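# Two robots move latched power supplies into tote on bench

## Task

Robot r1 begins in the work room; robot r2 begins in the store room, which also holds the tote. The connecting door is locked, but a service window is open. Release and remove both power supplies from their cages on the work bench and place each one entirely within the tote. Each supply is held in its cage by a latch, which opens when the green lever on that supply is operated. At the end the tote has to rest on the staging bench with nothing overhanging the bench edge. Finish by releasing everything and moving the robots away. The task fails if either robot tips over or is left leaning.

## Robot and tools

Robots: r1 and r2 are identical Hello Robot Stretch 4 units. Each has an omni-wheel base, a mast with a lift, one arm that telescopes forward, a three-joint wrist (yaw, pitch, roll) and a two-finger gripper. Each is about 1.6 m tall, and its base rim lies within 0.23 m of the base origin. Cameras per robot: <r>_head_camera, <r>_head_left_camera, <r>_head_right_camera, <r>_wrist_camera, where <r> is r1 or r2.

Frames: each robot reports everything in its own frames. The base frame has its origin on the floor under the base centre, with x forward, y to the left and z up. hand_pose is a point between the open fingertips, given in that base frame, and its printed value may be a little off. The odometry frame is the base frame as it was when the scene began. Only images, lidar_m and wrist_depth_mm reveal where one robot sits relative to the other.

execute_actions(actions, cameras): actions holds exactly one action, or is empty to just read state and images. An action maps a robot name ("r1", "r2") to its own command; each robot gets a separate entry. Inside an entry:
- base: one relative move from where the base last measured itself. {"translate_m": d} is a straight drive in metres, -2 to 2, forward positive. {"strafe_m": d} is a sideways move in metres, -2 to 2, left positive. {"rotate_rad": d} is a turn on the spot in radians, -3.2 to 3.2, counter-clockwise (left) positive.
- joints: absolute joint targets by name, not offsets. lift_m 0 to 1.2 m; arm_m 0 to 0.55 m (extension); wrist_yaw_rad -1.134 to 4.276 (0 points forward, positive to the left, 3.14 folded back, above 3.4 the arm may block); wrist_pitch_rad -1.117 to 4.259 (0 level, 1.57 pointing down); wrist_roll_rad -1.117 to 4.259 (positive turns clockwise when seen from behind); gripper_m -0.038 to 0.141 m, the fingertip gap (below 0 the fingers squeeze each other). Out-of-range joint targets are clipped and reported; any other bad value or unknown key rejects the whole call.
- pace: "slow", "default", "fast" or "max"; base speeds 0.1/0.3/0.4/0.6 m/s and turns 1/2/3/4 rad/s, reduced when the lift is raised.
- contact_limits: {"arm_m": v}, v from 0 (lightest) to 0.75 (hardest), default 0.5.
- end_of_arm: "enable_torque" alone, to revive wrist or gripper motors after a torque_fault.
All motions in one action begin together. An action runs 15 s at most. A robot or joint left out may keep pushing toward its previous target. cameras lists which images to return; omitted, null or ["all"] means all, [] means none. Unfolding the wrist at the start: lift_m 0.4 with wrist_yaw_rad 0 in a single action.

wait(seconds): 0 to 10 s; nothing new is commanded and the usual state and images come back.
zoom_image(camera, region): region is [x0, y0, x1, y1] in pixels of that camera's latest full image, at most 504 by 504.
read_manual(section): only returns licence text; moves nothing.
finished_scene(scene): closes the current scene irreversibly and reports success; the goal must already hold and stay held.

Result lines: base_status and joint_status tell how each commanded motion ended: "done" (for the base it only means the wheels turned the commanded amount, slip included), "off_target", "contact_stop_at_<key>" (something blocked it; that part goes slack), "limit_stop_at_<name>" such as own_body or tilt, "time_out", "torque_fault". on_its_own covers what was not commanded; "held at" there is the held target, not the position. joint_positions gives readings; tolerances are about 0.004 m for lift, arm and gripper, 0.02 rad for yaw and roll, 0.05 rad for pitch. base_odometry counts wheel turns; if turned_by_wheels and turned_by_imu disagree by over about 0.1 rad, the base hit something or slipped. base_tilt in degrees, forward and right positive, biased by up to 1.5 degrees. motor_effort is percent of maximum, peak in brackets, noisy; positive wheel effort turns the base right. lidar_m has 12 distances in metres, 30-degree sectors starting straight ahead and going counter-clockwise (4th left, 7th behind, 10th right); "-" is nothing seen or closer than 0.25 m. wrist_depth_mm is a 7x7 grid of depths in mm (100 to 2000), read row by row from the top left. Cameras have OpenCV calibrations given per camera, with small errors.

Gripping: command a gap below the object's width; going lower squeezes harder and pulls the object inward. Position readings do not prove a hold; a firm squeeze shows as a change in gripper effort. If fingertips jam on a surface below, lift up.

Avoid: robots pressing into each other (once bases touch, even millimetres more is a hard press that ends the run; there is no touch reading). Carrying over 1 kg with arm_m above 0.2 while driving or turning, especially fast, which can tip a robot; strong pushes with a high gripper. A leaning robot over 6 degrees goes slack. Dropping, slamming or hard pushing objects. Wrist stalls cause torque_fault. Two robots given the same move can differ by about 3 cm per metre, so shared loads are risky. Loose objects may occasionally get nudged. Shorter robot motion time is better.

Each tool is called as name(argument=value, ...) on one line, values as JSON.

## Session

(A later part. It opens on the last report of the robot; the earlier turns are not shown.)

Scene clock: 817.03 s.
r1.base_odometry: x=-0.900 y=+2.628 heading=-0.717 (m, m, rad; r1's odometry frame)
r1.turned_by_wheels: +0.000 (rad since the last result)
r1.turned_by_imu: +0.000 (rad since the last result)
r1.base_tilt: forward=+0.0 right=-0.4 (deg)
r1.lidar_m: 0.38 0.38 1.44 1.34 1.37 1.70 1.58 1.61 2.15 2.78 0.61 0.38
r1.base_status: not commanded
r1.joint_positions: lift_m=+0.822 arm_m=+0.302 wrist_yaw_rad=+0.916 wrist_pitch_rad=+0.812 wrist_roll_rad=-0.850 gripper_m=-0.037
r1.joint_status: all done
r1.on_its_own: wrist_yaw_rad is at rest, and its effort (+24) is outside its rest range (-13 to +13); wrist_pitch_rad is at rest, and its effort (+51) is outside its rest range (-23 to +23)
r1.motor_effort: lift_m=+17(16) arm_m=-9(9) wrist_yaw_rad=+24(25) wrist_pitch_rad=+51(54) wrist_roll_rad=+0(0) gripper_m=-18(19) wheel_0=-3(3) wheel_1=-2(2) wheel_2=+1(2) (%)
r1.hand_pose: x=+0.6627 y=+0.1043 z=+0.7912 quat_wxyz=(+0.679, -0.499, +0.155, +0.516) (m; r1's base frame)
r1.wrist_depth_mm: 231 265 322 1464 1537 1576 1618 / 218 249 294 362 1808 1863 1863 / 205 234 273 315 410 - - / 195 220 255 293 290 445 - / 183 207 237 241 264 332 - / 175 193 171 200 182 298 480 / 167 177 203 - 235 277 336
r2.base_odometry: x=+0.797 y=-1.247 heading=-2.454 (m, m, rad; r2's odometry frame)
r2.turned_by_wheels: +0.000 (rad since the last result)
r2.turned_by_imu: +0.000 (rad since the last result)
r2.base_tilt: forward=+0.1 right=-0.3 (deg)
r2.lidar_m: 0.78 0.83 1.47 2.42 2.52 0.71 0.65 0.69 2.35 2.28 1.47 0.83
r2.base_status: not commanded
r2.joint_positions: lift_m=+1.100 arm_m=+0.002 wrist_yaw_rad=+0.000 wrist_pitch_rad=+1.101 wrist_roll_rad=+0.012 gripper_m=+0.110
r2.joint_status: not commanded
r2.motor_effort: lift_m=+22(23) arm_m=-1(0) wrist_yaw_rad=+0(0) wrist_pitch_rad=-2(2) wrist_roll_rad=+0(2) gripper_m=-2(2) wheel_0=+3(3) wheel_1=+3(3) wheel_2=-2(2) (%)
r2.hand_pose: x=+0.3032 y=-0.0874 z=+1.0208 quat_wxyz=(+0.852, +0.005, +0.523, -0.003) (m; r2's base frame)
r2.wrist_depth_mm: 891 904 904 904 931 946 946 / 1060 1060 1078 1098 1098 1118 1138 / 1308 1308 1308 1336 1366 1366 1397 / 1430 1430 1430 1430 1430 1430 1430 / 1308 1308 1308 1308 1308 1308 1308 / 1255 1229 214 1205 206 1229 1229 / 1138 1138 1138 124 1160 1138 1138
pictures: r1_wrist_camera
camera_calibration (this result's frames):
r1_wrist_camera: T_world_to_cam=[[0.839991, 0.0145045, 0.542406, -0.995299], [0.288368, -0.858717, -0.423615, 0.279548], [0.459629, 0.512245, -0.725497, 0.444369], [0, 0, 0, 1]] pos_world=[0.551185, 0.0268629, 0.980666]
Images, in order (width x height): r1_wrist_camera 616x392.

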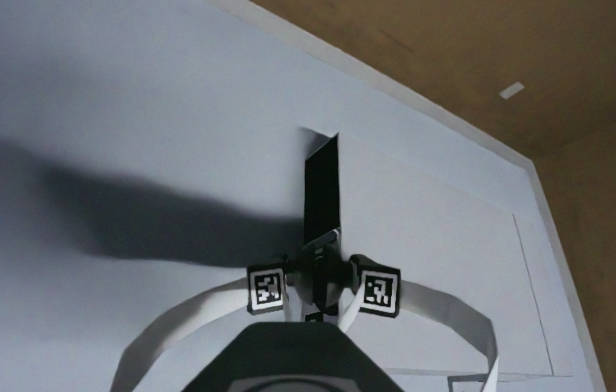

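execute_actions(actions=[{"r1":{"joints":{"lift_m":0.825,"wrist_yaw_rad":0.95,"wrist_pitch_rad":0.855,"wrist_roll_rad":-0.8},"pace":"slow"}}], cameras=[])

execute_actions(actions=[{"r1":{"joints":{"lift_m":0.828,"wrist_yaw_rad":0.975,"wrist_pitch_rad":0.88,"wrist_roll_rad":-0.78},"pace":"slow"}}], cameras=["r1_wrist_camera"])

zoom_image(camera="r1_wrist_camera", region=[240, 180, 420, 330])

Scene clock: 817.73 s.
r1.base_odometry: x=-0.900 y=+2.628 heading=-0.717 (m, m, rad; r1's odometry frame)
r1.turned_by_wheels: +0.000 (rad since the last result)
r1.turned_by_imu: +0.000 (rad since the last result)
r1.base_tilt: forward=-0.1 right=-0.3 (deg)
r1.lidar_m: 0.37 0.40 1.44 1.37 1.39 1.72 1.61 1.66 2.14 2.79 0.59 0.40
r1.base_status: not commanded
r1.joint_positions: lift_m=+0.825 arm_m=+0.302 wrist_yaw_rad=+0.939 wrist_pitch_rad=+0.833 wrist_roll_rad=-0.801 gripper_m=-0.037
r1.joint_status: all done
r1.on_its_own: wrist_yaw_rad is at rest, and its effort (+30) is outside its rest range (-13 to +13); wrist_pitch_rad is at rest, and its effort (+61) is outside its rest range (-23 to +23)
r1.motor_effort: lift_m=+18(17) arm_m=-9(9) wrist_yaw_rad=+30(29) wrist_pitch_rad=+61(62) wrist_roll_rad=+1(3) gripper_m=-20(18) wheel_0=-3(4) wheel_1=-3(3) wheel_2=+4(4) (%)
r1.hand_pose: x=+0.6576 y=+0.1050 z=+0.7899 quat_wxyz=(+0.680, -0.486, +0.171, +0.522) (m; r1's base frame)
r1.wrist_depth_mm: 239 273 324 1537 1576 1661 1618 / 224 253 300 357 1756 1808 1921 / 209 238 276 314 399 564 - / 198 223 256 294 286 379 - / 187 211 238 234 260 319 - / 178 195 175 195 182 289 353 / 170 179 204 - 230 263 319
r2.base_odometry: x=+0.797 y=-1.247 heading=-2.454 (m, m, rad; r2's odometry frame)
r2.turned_by_wheels: +0.000 (rad since the last result)
r2.turned_by_imu: +0.000 (rad since the last result)
r2.base_tilt: forward=+0.2 right=-0.3 (deg)
r2.lidar_m: 0.79 0.85 1.44 2.44 2.50 0.72 0.64 0.67 2.37 2.26 1.49 0.84
r2.base_status: not commanded
r2.joint_positions: lift_m=+1.100 arm_m=+0.002 wrist_yaw_rad=+0.000 wrist_pitch_rad=+1.101 wrist_roll_rad=+0.012 gripper_m=+0.110
r2.joint_status: not commanded
r2.motor_effort: lift_m=+23(23) arm_m=+0(1) wrist_yaw_rad=+0(0) wrist_pitch_rad=-3(2) wrist_roll_rad=-1(0) gripper_m=-1(1) wheel_0=+3(3) wheel_1=+3(3) wheel_2=-2(2) (%)
r2.hand_pose: x=+0.3032 y=-0.0874 z=+1.0208 quat_wxyz=(+0.852, +0.005, +0.523, -0.003) (m; r2's base frame)
r2.wrist_depth_mm: 891 904 917 917 917 946 931 / 1042 1060 1060 1098 1098 1118 1138 / 1281 1308 1336 1336 1336 1366 1397 / 1430 1430 1430 1397 1430 1464 1430 / 1308 1308 1308 1281 1336 1308 1308 / 1229 1229 213 1229 206 1205 1229 / 1118 1118 1138 124 1138 1118 1160
pictures: none
No camera images: the call's "cameras" was empty. Leave "cameras" out to get every camera's image.

Scene clock: 818.27 s.
r1.base_odometry: x=-0.900 y=+2.628 heading=-0.717 (m, m, rad; r1's odometry frame)
r1.turned_by_wheels: +0.000 (rad since the last result)
r1.turned_by_imu: +0.000 (rad since the last result)
r1.base_tilt: forward=+0.0 right=-0.3 (deg)
r1.lidar_m: 0.36 0.38 1.44 1.35 1.39 1.73 1.60 1.64 2.15 2.78 0.60 0.40
r1.base_status: not commanded
r1.joint_positions: lift_m=+0.828 arm_m=+0.302 wrist_yaw_rad=+0.964 wrist_pitch_rad=+0.857 wrist_roll_rad=-0.781 gripper_m=-0.037
r1.joint_status: all done
r1.on_its_own: wrist_yaw_rad is at rest, and its effort (+30) is outside its rest range (-13 to +13); wrist_pitch_rad is at rest, and its effort (+66) is outside its rest range (-23 to +23)
r1.motor_effort: lift_m=+18(20) arm_m=-9(9) wrist_yaw_rad=+30(32) wrist_pitch_rad=+66(62) wrist_roll_rad=+1(4) gripper_m=-20(21) wheel_0=-3(4) wheel_1=-4(4) wheel_2=+6(6) (%)
r1.hand_pose: x=+0.6520 y=+0.1053 z=+0.7883 quat_wxyz=(+0.672, -0.485, +0.180, +0.530) (m; r1's base frame)
r1.wrist_depth_mm: 239 273 320 1499 1537 1618 1576 / 225 255 296 349 1756 1863 1863 / 211 239 273 312 387 500 - / 199 224 255 296 279 351 - / 189 211 238 254 255 309 439 / 179 197 175 199 183 276 334 / 172 180 204 - 226 260 303
r2.base_odometry: x=+0.797 y=-1.247 heading=-2.454 (m, m, rad; r2's odometry frame)
r2.turned_by_wheels: +0.000 (rad since the last result)
r2.turned_by_imu: +0.000 (rad since the last result)
r2.base_tilt: forward=+0.1 right=-0.3 (deg)
r2.lidar_m: 0.80 0.81 1.48 2.43 2.55 0.70 0.65 0.70 2.38 2.27 1.45 0.83
r2.base_status: not commanded
r2.joint_positions: lift_m=+1.100 arm_m=+0.002 wrist_yaw_rad=+0.000 wrist_pitch_rad=+1.101 wrist_roll_rad=+0.012 gripper_m=+0.110
r2.joint_status: not commanded
r2.motor_effort: lift_m=+23(23) arm_m=+0(0) wrist_yaw_rad=+0(0) wrist_pitch_rad=-2(3) wrist_roll_rad=-1(1) gripper_m=-1(2) wheel_0=+3(3) wheel_1=+3(3) wheel_2=-2(2) (%)
r2.hand_pose: x=+0.3032 y=-0.0874 z=+1.0208 quat_wxyz=(+0.852, +0.005, +0.523, -0.003) (m; r2's base frame)
r2.wrist_depth_mm: 917 891 904 904 931 931 931 / 1060 1060 1078 1078 1098 1118 1118 / 1281 1281 1336 1308 1308 1336 1336 / 1397 1430 1430 1430 1397 1397 1430 / 1308 1308 1336 1308 1308 1308 1308 / 1229 1205 214 1229 206 1229 1229 / 1138 1118 1138 124 1138 1160 1138
pictures: r1_wrist_camera
camera_calibration (this result's frames):
r1_wrist_camera: T_world_to_cam=[[0.873157, 0.0158773, 0.487181, -0.963011], [0.257496, -0.863655, -0.433354, 0.310578], [0.413876, 0.503833, -0.758195, 0.503193], [0, 0, 0, 1]] pos_world=[0.552627, 0.029997, 0.985269]
Images, in order (width x height): r1_wrist_camera 616x392.

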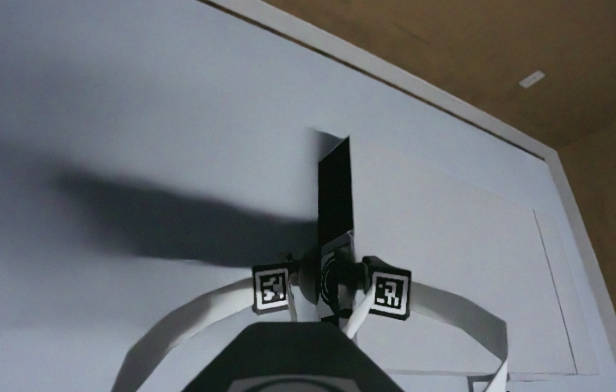

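Region (240, 180, 420, 330) of r1_wrist_camera's 616x392 image, scaled by 2.800.

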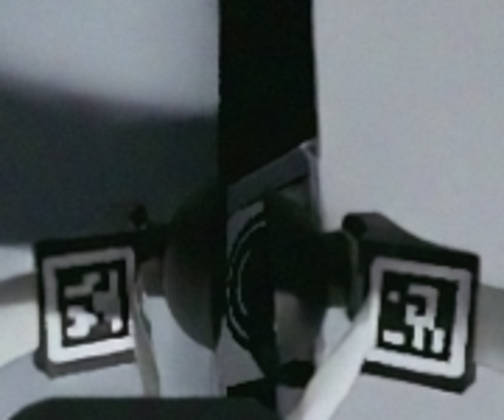

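wait(seconds=5)

execute_actions(actions=[{"r1":{"joints":{"lift_m":0.823,"wrist_yaw_rad":0.87,"wrist_pitch_rad":0.77,"wrist_roll_rad":-0.85},"pace":"slow"}}], cameras=[])

execute_actions(actions=[{"r1":{"base":{"strafe_m":-0.005},"joints":{"lift_m":0.840,"arm_m":0.296,"gripper_m":0.010},"pace":"slow"}}], cameras=[])

execute_actions(actions=[{"r1":{"joints":{"lift_m":0.87,"arm_m":0.264}}}], cameras=[])

execute_actions(actions=[{"r1":{"base":{"strafe_m":0.187},"joints":{"arm_m":0.174,"gripper_m":0.056,"wrist_yaw_rad":-0.035,"wrist_pitch_rad":0.22,"wrist_roll_rad":0.12}}}], cameras=[])

execute_actions(actions=[{"r1":{"joints":{"lift_m":0.688,"arm_m":0.2}}}], cameras=["r1_wrist_camera"])

zoom_image(camera="r1_wrist_camera", region=[190, 190, 410, 320])

Scene clock: 824.70 s.
r1.base_odometry: x=-0.900 y=+2.628 heading=-0.717 (m, m, rad; r1's odometry frame)
r1.turned_by_wheels: +0.000 (rad since the last result)
r1.turned_by_imu: +0.001 (rad since the last result)
r1.base_tilt: forward=+0.0 right=-0.4 (deg)
r1.lidar_m: 0.35 0.39 1.46 1.34 1.40 1.71 1.60 1.65 2.14 2.78 0.57 0.41
r1.base_status: not commanded
r1.joint_positions: lift_m=+0.828 arm_m=+0.302 wrist_yaw_rad=+0.964 wrist_pitch_rad=+0.857 wrist_roll_rad=-0.781 gripper_m=-0.037
r1.joint_status: all done
r1.on_its_own: wrist_yaw_rad is at rest, and its effort (+31) is outside its rest range (-13 to +13); wrist_pitch_rad is at rest, and its effort (+66) is outside its rest range (-23 to +23)
r1.motor_effort: lift_m=+18(20) arm_m=-9(9) wrist_yaw_rad=+31(32) wrist_pitch_rad=+66(62) wrist_roll_rad=+0(4) gripper_m=-21(21) wheel_0=-4(4) wheel_1=-4(4) wheel_2=+6(6) (%)
r1.hand_pose: x=+0.6520 y=+0.1053 z=+0.7883 quat_wxyz=(+0.672, -0.485, +0.180, +0.530) (m; r1's base frame)
r1.wrist_depth_mm: 240 272 324 1537 1618 1576 1576 / 224 254 294 353 1756 1921 1863 / 211 239 273 312 387 504 - / 201 224 255 296 279 351 - / 190 211 237 254 256 310 442 / 180 198 175 200 183 277 334 / 172 180 204 - 226 260 303
r2.base_odometry: x=+0.797 y=-1.247 heading=-2.454 (m, m, rad; r2's odometry frame)
r2.turned_by_wheels: +0.000 (rad since the last result)
r2.turned_by_imu: +0.002 (rad since the last result)
r2.base_tilt: forward=+0.2 right=-0.2 (deg)
r2.lidar_m: 0.80 0.84 1.45 2.42 2.55 0.71 0.66 0.70 2.36 2.28 1.48 0.85
r2.base_status: not commanded
r2.joint_positions: lift_m=+1.100 arm_m=+0.002 wrist_yaw_rad=+0.000 wrist_pitch_rad=+1.101 wrist_roll_rad=+0.012 gripper_m=+0.110
r2.joint_status: not commanded
r2.motor_effort: lift_m=+23(23) arm_m=-1(0) wrist_yaw_rad=+0(0) wrist_pitch_rad=-2(3) wrist_roll_rad=-3(1) gripper_m=-1(2) wheel_0=+3(3) wheel_1=+3(3) wheel_2=-2(2) (%)
r2.hand_pose: x=+0.3032 y=-0.0874 z=+1.0208 quat_wxyz=(+0.852, +0.005, +0.523, -0.003) (m; r2's base frame)
r2.wrist_depth_mm: 891 917 917 931 917 946 946 / 1060 1060 1060 1078 1118 1098 1138 / 1281 1281 1308 1336 1336 1366 1397 / 1430 1430 1397 1430 1430 1430 1430 / 1308 1336 1308 1308 1336 1336 1336 / 1229 1205 214 1229 205 1229 1229 / 1160 1138 1138 124 1160 1160 1138
wait: 5.00 s; at rest from the start
pictures: r1_head_camera, r1_head_left_camera, r1_head_right_camera, r1_wrist_camera, r2_head_camera, r2_head_left_camera, r2_head_right_camera, r2_wrist_camera
camera_calibration (this result's frames):
r1_wrist_camera: T_world_to_cam=[[0.873157, 0.0158785, 0.487181, -0.963011], [0.257497, -0.863655, -0.433354, 0.310577], [0.413875, 0.503833, -0.758195, 0.503194], [0, 0, 0, 1]] pos_world=[0.552627, 0.0299971, 0.985269]
r2_wrist_camera: T_world_to_cam=[[-0.0477122, -0.998809, -0.0101979, -0.0668648], [-0.889381, 0.0471278, -0.454732, 0.800395], [0.454671, -0.0126264, -0.89057, 1.00281], [0, 0, 0, 1]] pos_world=[0.252716, -0.0918441, 1.25636]
Images, in order (width x height): r1_head_camera 420x560, r1_head_left_camera 420x672, r1_head_right_camera 420x672, r1_wrist_camera 616x392, r2_head_camera 420x560, r2_head_left_camera 420x672, r2_head_right_camera 420x672, r2_wrist_camera 616x392.

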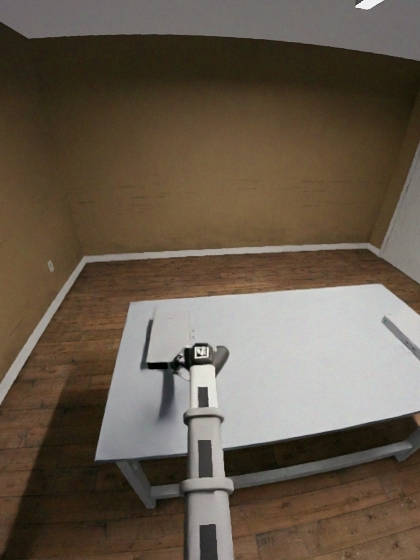

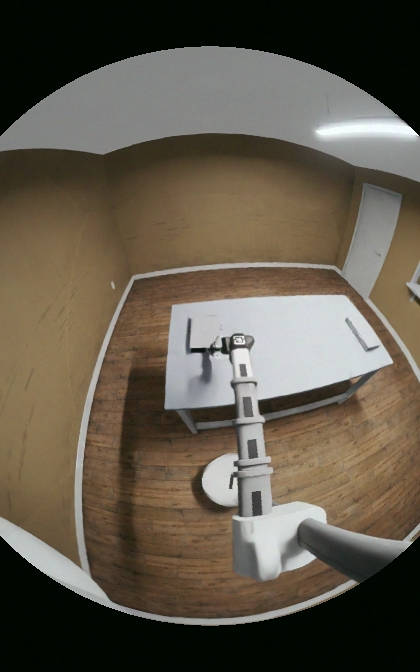

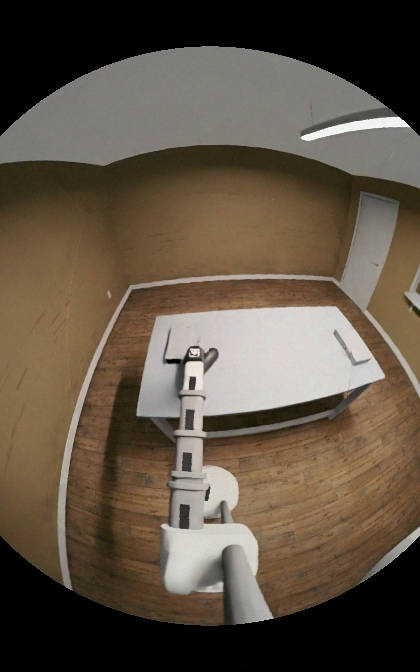

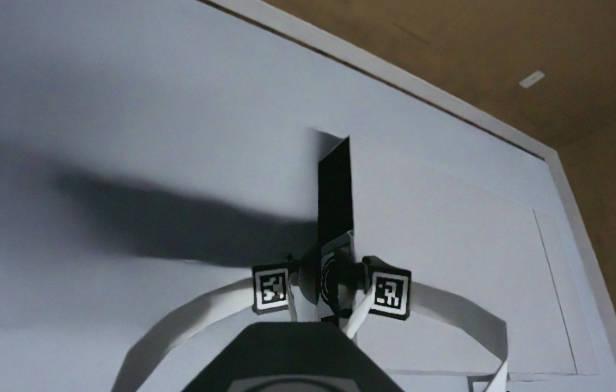

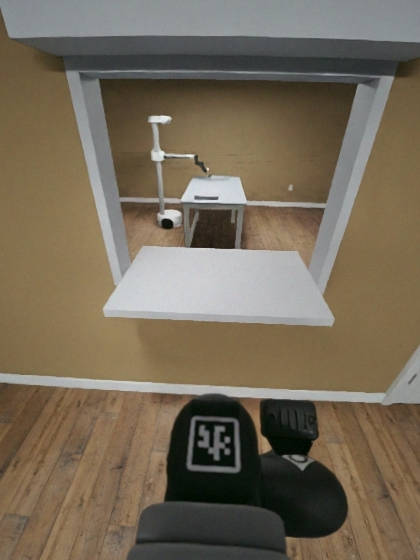

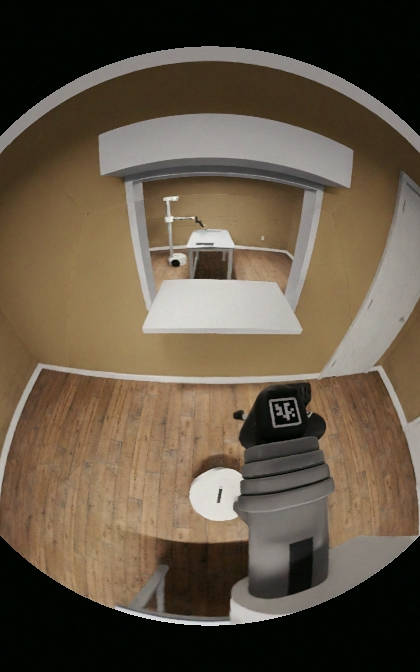

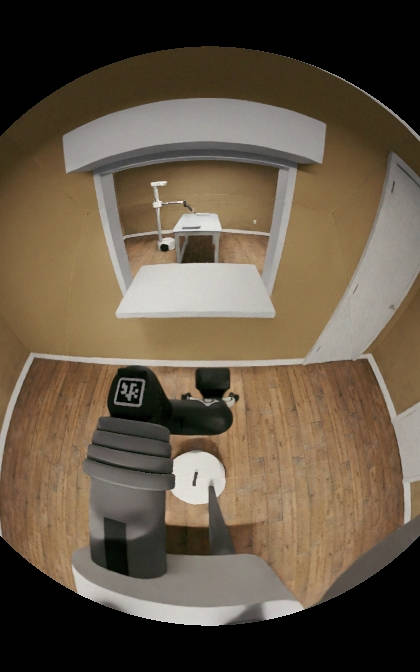

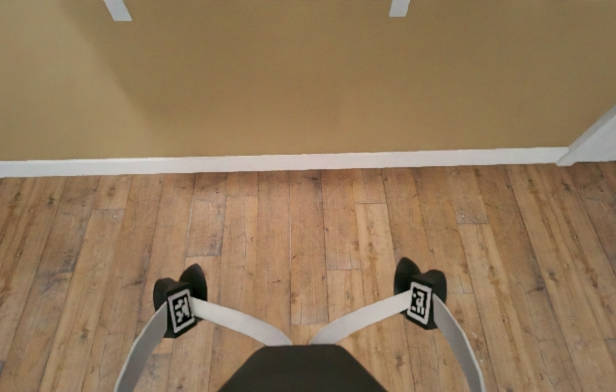

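Scene clock: 825.30 s.
r1.base_odometry: x=-0.900 y=+2.628 heading=-0.717 (m, m, rad; r1's odometry frame)
r1.turned_by_wheels: +0.000 (rad since the last result)
r1.turned_by_imu: +0.000 (rad since the last result)
r1.base_tilt: forward=-0.1 right=-0.3 (deg)
r1.lidar_m: 0.38 0.39 1.44 1.32 1.39 1.69 1.60 1.65 2.14 2.78 0.59 0.39
r1.base_status: not commanded
r1.joint_positions: lift_m=+0.824 arm_m=+0.302 wrist_yaw_rad=+0.869 wrist_pitch_rad=+0.762 wrist_roll_rad=-0.850 gripper_m=-0.037
r1.joint_status: all done
r1.motor_effort: lift_m=+11(15) arm_m=-9(9) wrist_yaw_rad=+1(28) wrist_pitch_rad=+23(65) wrist_roll_rad=-1(1) gripper_m=-18(21) wheel_0=-1(3) wheel_1=-1(4) wheel_2=+1(6) (%)
r1.hand_pose: x=+0.6739 y=+0.1031 z=+0.8028 quat_wxyz=(+0.702, -0.490, +0.146, +0.495) (m; r1's base frame)
r1.wrist_depth_mm: 243 282 351 1537 1576 1661 1618 / 227 260 312 389 1863 1921 - / 211 244 290 332 445 - - / 200 228 266 293 312 521 - / 188 214 239 234 282 368 - / 179 193 181 206 182 322 - / 170 185 209 - 246 306 459
r2.base_odometry: x=+0.797 y=-1.247 heading=-2.454 (m, m, rad; r2's odometry frame)
r2.turned_by_wheels: +0.000 (rad since the last result)
r2.turned_by_imu: +0.000 (rad since the last result)
r2.base_tilt: forward=+0.1 right=-0.2 (deg)
r2.lidar_m: 0.78 0.81 1.49 2.44 2.54 0.72 0.65 0.70 2.38 2.26 1.49 0.86
r2.base_status: not commanded
r2.joint_positions: lift_m=+1.100 arm_m=+0.002 wrist_yaw_rad=+0.000 wrist_pitch_rad=+1.101 wrist_roll_rad=+0.012 gripper_m=+0.110
r2.joint_status: not commanded
r2.motor_effort: lift_m=+22(23) arm_m=-1(1) wrist_yaw_rad=+0(0) wrist_pitch_rad=-3(3) wrist_roll_rad=-3(2) gripper_m=-1(2) wheel_0=+3(3) wheel_1=+3(3) wheel_2=-2(2) (%)
r2.hand_pose: x=+0.3032 y=-0.0874 z=+1.0208 quat_wxyz=(+0.852, +0.005, +0.523, -0.003) (m; r2's base frame)
r2.wrist_depth_mm: 904 904 917 917 931 917 946 / 1042 1042 1078 1078 1098 1118 1118 / 1281 1308 1308 1336 1336 1366 1397 / 1430 1430 1430 1397 1430 1430 1430 / 1308 1308 1281 1308 1308 1308 1308 / 1229 1205 214 1205 206 1229 1205 / 1138 1098 1160 124 1160 1118 1160
pictures: none
No camera images: the call's "cameras" was empty. Leave "cameras" out to get every camera's image.

Scene clock: 827.03 s.
r1.base_odometry: x=-0.903 y=+2.624 heading=-0.717 (m, m, rad; r1's odometry frame)
r1.turned_by_wheels: +0.000 (rad since the last result)
r1.turned_by_imu: +0.000 (rad since the last result)
r1.base_tilt: forward=+0.0 right=-0.3 (deg)
r1.lidar_m: 0.36 0.39 1.47 1.35 1.42 1.70 1.60 1.63 2.11 2.77 0.61 0.42
r1.base_status: done
r1.joint_positions: lift_m=+0.840 arm_m=+0.298 wrist_yaw_rad=+0.870 wrist_pitch_rad=+0.772 wrist_roll_rad=-0.850 gripper_m=+0.010
r1.joint_status: all done
r1.motor_effort: lift_m=+23(23) arm_m=-9(13) wrist_yaw_rad=-1(0) wrist_pitch_rad=-6(23) wrist_roll_rad=-1(0) gripper_m=-5(22) wheel_0=+0(7) wheel_1=-1(6) wheel_2=+0(4) (%)
r1.hand_pose: x=+0.6685 y=+0.1017 z=+0.8167 quat_wxyz=(+0.700, -0.491, +0.150, +0.497) (m; r1's base frame)
r1.wrist_depth_mm: 253 291 373 1576 1618 1661 1618 / 236 273 325 397 1863 1983 - / 222 254 298 342 449 - - / 208 238 277 304 322 517 - / 197 224 249 263 293 370 - / 187 204 188 193 238 329 - / 178 189 218 - 250 315 466
r2.base_odometry: x=+0.797 y=-1.247 heading=-2.454 (m, m, rad; r2's odometry frame)
r2.turned_by_wheels: +0.000 (rad since the last result)
r2.turned_by_imu: +0.000 (rad since the last result)
r2.base_tilt: forward=+0.1 right=-0.2 (deg)
r2.lidar_m: 0.79 0.83 1.49 2.44 2.51 0.70 0.66 0.73 2.38 2.27 1.47 0.83
r2.base_status: not commanded
r2.joint_positions: lift_m=+1.100 arm_m=+0.002 wrist_yaw_rad=+0.000 wrist_pitch_rad=+1.101 wrist_roll_rad=+0.012 gripper_m=+0.110
r2.joint_status: not commanded
r2.motor_effort: lift_m=+23(23) arm_m=+0(0) wrist_yaw_rad=+0(0) wrist_pitch_rad=-3(2) wrist_roll_rad=-1(0) gripper_m=-1(0) wheel_0=+3(3) wheel_1=+3(3) wheel_2=-2(2) (%)
r2.hand_pose: x=+0.3032 y=-0.0874 z=+1.0208 quat_wxyz=(+0.852, +0.005, +0.523, -0.003) (m; r2's base frame)
r2.wrist_depth_mm: 904 891 917 917 931 931 946 / 1042 1060 1078 1078 1118 1118 1138 / 1281 1308 1308 1308 1336 1366 1397 / 1430 1430 1430 1397 1430 1397 1430 / 1336 1336 1308 1308 1336 1336 1336 / 1255 1205 214 1229 205 1229 1205 / 1138 1118 1160 124 1138 1138 1160
pictures: none
No camera images: the call's "cameras" was empty. Leave "cameras" out to get every camera's image.

Scene clock: 827.97 s.
r1.base_odometry: x=-0.903 y=+2.624 heading=-0.717 (m, m, rad; r1's odometry frame)
r1.turned_by_wheels: +0.000 (rad since the last result)
r1.turned_by_imu: +0.000 (rad since the last result)
r1.base_tilt: forward=-0.1 right=-0.3 (deg)
r1.lidar_m: 0.37 0.39 1.44 1.37 1.39 1.73 1.60 1.63 2.13 2.75 0.60 0.41
r1.base_status: not commanded
r1.joint_positions: lift_m=+0.870 arm_m=+0.266 wrist_yaw_rad=+0.870 wrist_pitch_rad=+0.772 wrist_roll_rad=-0.850 gripper_m=+0.010
r1.joint_status: all done
r1.motor_effort: lift_m=+22(24) arm_m=-9(9) wrist_yaw_rad=-3(3) wrist_pitch_rad=-5(7) wrist_roll_rad=-1(1) gripper_m=-5(6) wheel_0=+0(0) wheel_1=-1(1) wheel_2=+0(0) (%)
r1.hand_pose: x=+0.6366 y=+0.1017 z=+0.8468 quat_wxyz=(+0.700, -0.491, +0.150, +0.497) (m; r1's base frame)
r1.wrist_depth_mm: 285 330 1464 1537 1576 1661 1661 / 268 306 364 1708 1921 1921 - / 249 287 336 407 521 - - / 236 267 312 349 394 591 - / 222 251 281 314 342 433 - / 211 230 187 193 281 387 - / 201 213 247 - 293 368 -
r2.base_odometry: x=+0.797 y=-1.247 heading=-2.454 (m, m, rad; r2's odometry frame)
r2.turned_by_wheels: +0.000 (rad since the last result)
r2.turned_by_imu: +0.000 (rad since the last result)
r2.base_tilt: forward=+0.1 right=-0.2 (deg)
r2.lidar_m: 0.79 0.84 1.49 2.44 2.56 0.71 0.65 0.70 2.38 2.28 1.47 0.85
r2.base_status: not commanded
r2.joint_positions: lift_m=+1.100 arm_m=+0.002 wrist_yaw_rad=+0.000 wrist_pitch_rad=+1.101 wrist_roll_rad=+0.012 gripper_m=+0.110
r2.joint_status: not commanded
r2.motor_effort: lift_m=+23(23) arm_m=+0(0) wrist_yaw_rad=+0(0) wrist_pitch_rad=-3(2) wrist_roll_rad=+1(1) gripper_m=-1(2) wheel_0=+3(3) wheel_1=+3(3) wheel_2=-2(2) (%)
r2.hand_pose: x=+0.3032 y=-0.0874 z=+1.0208 quat_wxyz=(+0.852, +0.005, +0.523, -0.003) (m; r2's base frame)
r2.wrist_depth_mm: 891 891 904 931 931 946 946 / 1060 1060 1078 1078 1098 1098 1138 / 1308 1308 1336 1308 1366 1397 1366 / 1397 1397 1430 1430 1430 1430 1430 / 1308 1336 1336 1308 1308 1308 1308 / 1229 1205 213 1205 205 1229 1229 / 1138 1118 1138 124 1160 1118 1160
pictures: none
No camera images: the call's "cameras" was empty. Leave "cameras" out to get every camera's image.

Scene clock: 829.87 s.
r1.base_odometry: x=-0.780 y=+2.765 heading=-0.717 (m, m, rad; r1's odometry frame)
r1.turned_by_wheels: +0.000 (rad since the last result)
r1.turned_by_imu: +0.000 (rad since the last result)
r1.base_tilt: forward=+0.0 right=-0.4 (deg)
r1.lidar_m: 0.35 0.36 1.26 1.18 1.21 1.59 1.62 1.65 2.11 2.92 0.58 0.38
r1.base_status: done
r1.joint_positions: lift_m=+0.870 arm_m=+0.176 wrist_yaw_rad=-0.035 wrist_pitch_rad=+0.223 wrist_roll_rad=+0.120 gripper_m=+0.056
r1.joint_status: all done
r1.motor_effort: lift_m=+23(23) arm_m=-9(12) wrist_yaw_rad=-2(6) wrist_pitch_rad=-8(13) wrist_roll_rad=+0(5) gripper_m=-2(3) wheel_0=+1(9) wheel_1=+0(7) wheel_2=+0(0) (%)
r1.hand_pose: x=+0.6246 y=-0.0972 z=+0.9843 quat_wxyz=(+0.992, +0.061, +0.110, -0.024) (m; r1's base frame)
r1.wrist_depth_mm: - - - - - - - / - - - - - - - / - - - - - - - / - - - - - - - / - - 715 715 691 654 634 / 1863 609 196 477 202 508 496 / 1537 455 410 - 439 407 404
r2.base_odometry: x=+0.797 y=-1.247 heading=-2.454 (m, m, rad; r2's odometry frame)
r2.turned_by_wheels: +0.000 (rad since the last result)
r2.turned_by_imu: +0.000 (rad since the last result)
r2.base_tilt: forward=+0.1 right=-0.2 (deg)
r2.lidar_m: 0.78 0.85 1.47 2.44 2.54 0.70 0.66 0.72 2.37 2.27 1.46 0.83
r2.base_status: not commanded
r2.joint_positions: lift_m=+1.100 arm_m=+0.002 wrist_yaw_rad=+0.000 wrist_pitch_rad=+1.101 wrist_roll_rad=+0.012 gripper_m=+0.110
r2.joint_status: not commanded
r2.motor_effort: lift_m=+23(22) arm_m=+0(1) wrist_yaw_rad=+0(0) wrist_pitch_rad=-3(3) wrist_roll_rad=-1(1) gripper_m=-1(2) wheel_0=+3(3) wheel_1=+3(3) wheel_2=-2(2) (%)
r2.hand_pose: x=+0.3032 y=-0.0874 z=+1.0208 quat_wxyz=(+0.852, +0.005, +0.523, -0.003) (m; r2's base frame)
r2.wrist_depth_mm: 917 904 904 917 917 931 946 / 1042 1060 1078 1078 1098 1098 1138 / 1281 1281 1308 1308 1366 1366 1397 / 1464 1430 1430 1430 1430 1430 1430 / 1308 1281 1308 1308 1308 1336 1308 / 1229 1229 214 1229 205 1229 1229 / 1138 1138 1138 124 1138 1138 1138
pictures: none
No camera images: the call's "cameras" was empty. Leave "cameras" out to get every camera's image.

Scene clock: 831.70 s.
r1.base_odometry: x=-0.780 y=+2.765 heading=-0.717 (m, m, rad; r1's odometry frame)
r1.turned_by_wheels: +0.000 (rad since the last result)
r1.turned_by_imu: +0.000 (rad since the last result)
r1.base_tilt: forward=+0.0 right=-0.3 (deg)
r1.lidar_m: 0.36 0.37 1.26 1.16 1.20 1.60 1.62 1.67 2.12 2.95 0.56 0.42
r1.base_status: not commanded
r1.joint_positions: lift_m=+0.688 arm_m=+0.198 wrist_yaw_rad=-0.035 wrist_pitch_rad=+0.222 wrist_roll_rad=+0.120 gripper_m=+0.056
r1.joint_status: all done
r1.motor_effort: lift_m=+17(21) arm_m=+9(9) wrist_yaw_rad=-2(2) wrist_pitch_rad=-8(8) wrist_roll_rad=+2(1) gripper_m=-2(3) wheel_0=+1(2) wheel_1=+0(0) wheel_2=+0(0) (%)
r1.hand_pose: x=+0.6475 y=-0.0972 z=+0.8028 quat_wxyz=(+0.992, +0.061, +0.110, -0.024) (m; r1's base frame)
r1.wrist_depth_mm: - - - - - - - / - - - - - - - / - - - - - 750 683 / - 539 342 349 442 418 397 / 362 309 267 274 300 293 281 / 263 255 197 230 202 223 217 / 208 200 206 - 191 178 181
r2.base_odometry: x=+0.797 y=-1.247 heading=-2.454 (m, m, rad; r2's odometry frame)
r2.turned_by_wheels: +0.000 (rad since the last result)
r2.turned_by_imu: +0.000 (rad since the last result)
r2.base_tilt: forward=+0.1 right=-0.2 (deg)
r2.lidar_m: 0.79 0.84 1.48 2.41 2.53 0.72 0.65 0.73 2.37 2.28 1.49 0.84
r2.base_status: not commanded
r2.joint_positions: lift_m=+1.100 arm_m=+0.002 wrist_yaw_rad=+0.000 wrist_pitch_rad=+1.101 wrist_roll_rad=+0.012 gripper_m=+0.110
r2.joint_status: not commanded
r2.motor_effort: lift_m=+23(23) arm_m=+0(1) wrist_yaw_rad=+0(0) wrist_pitch_rad=-3(2) wrist_roll_rad=-1(1) gripper_m=-1(2) wheel_0=+3(3) wheel_1=+3(3) wheel_2=-2(2) (%)
r2.hand_pose: x=+0.3032 y=-0.0874 z=+1.0208 quat_wxyz=(+0.852, +0.005, +0.523, -0.003) (m; r2's base frame)
r2.wrist_depth_mm: 891 891 904 904 917 931 946 / 1060 1078 1060 1078 1098 1098 1138 / 1281 1308 1308 1308 1366 1366 1366 / 1430 1430 1397 1397 1430 1397 1430 / 1336 1308 1308 1281 1308 1336 1308 / 1229 1229 213 1229 205 1205 1229 / 1138 1138 1160 124 1160 1118 1138
pictures: r1_wrist_camera
camera_calibration (this result's frames):
r1_wrist_camera: T_world_to_cam=[[-0.0929992, -0.989944, -0.106597, 0.041613], [-0.254337, 0.127128, -0.958724, 0.992629], [0.962634, -0.062049, -0.263602, -0.189332], [0, 0, 0, 1]] pos_world=[0.43859, -0.0967447, 0.906184]
Images, in order (width x height): r1_wrist_camera 616x392.

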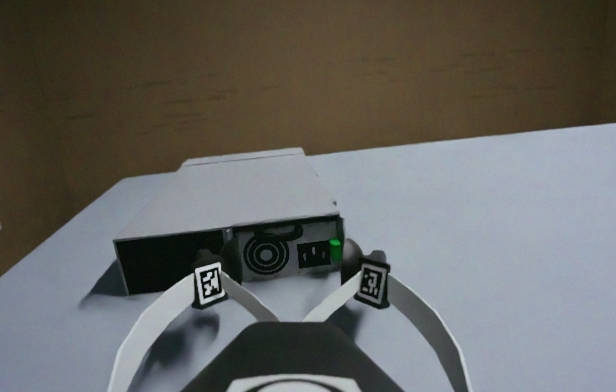

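Region (190, 190, 410, 320) of r1_wrist_camera's 616x392 image, scaled by 2.291; it fills the top 298 rows of this view, and the rest is white.

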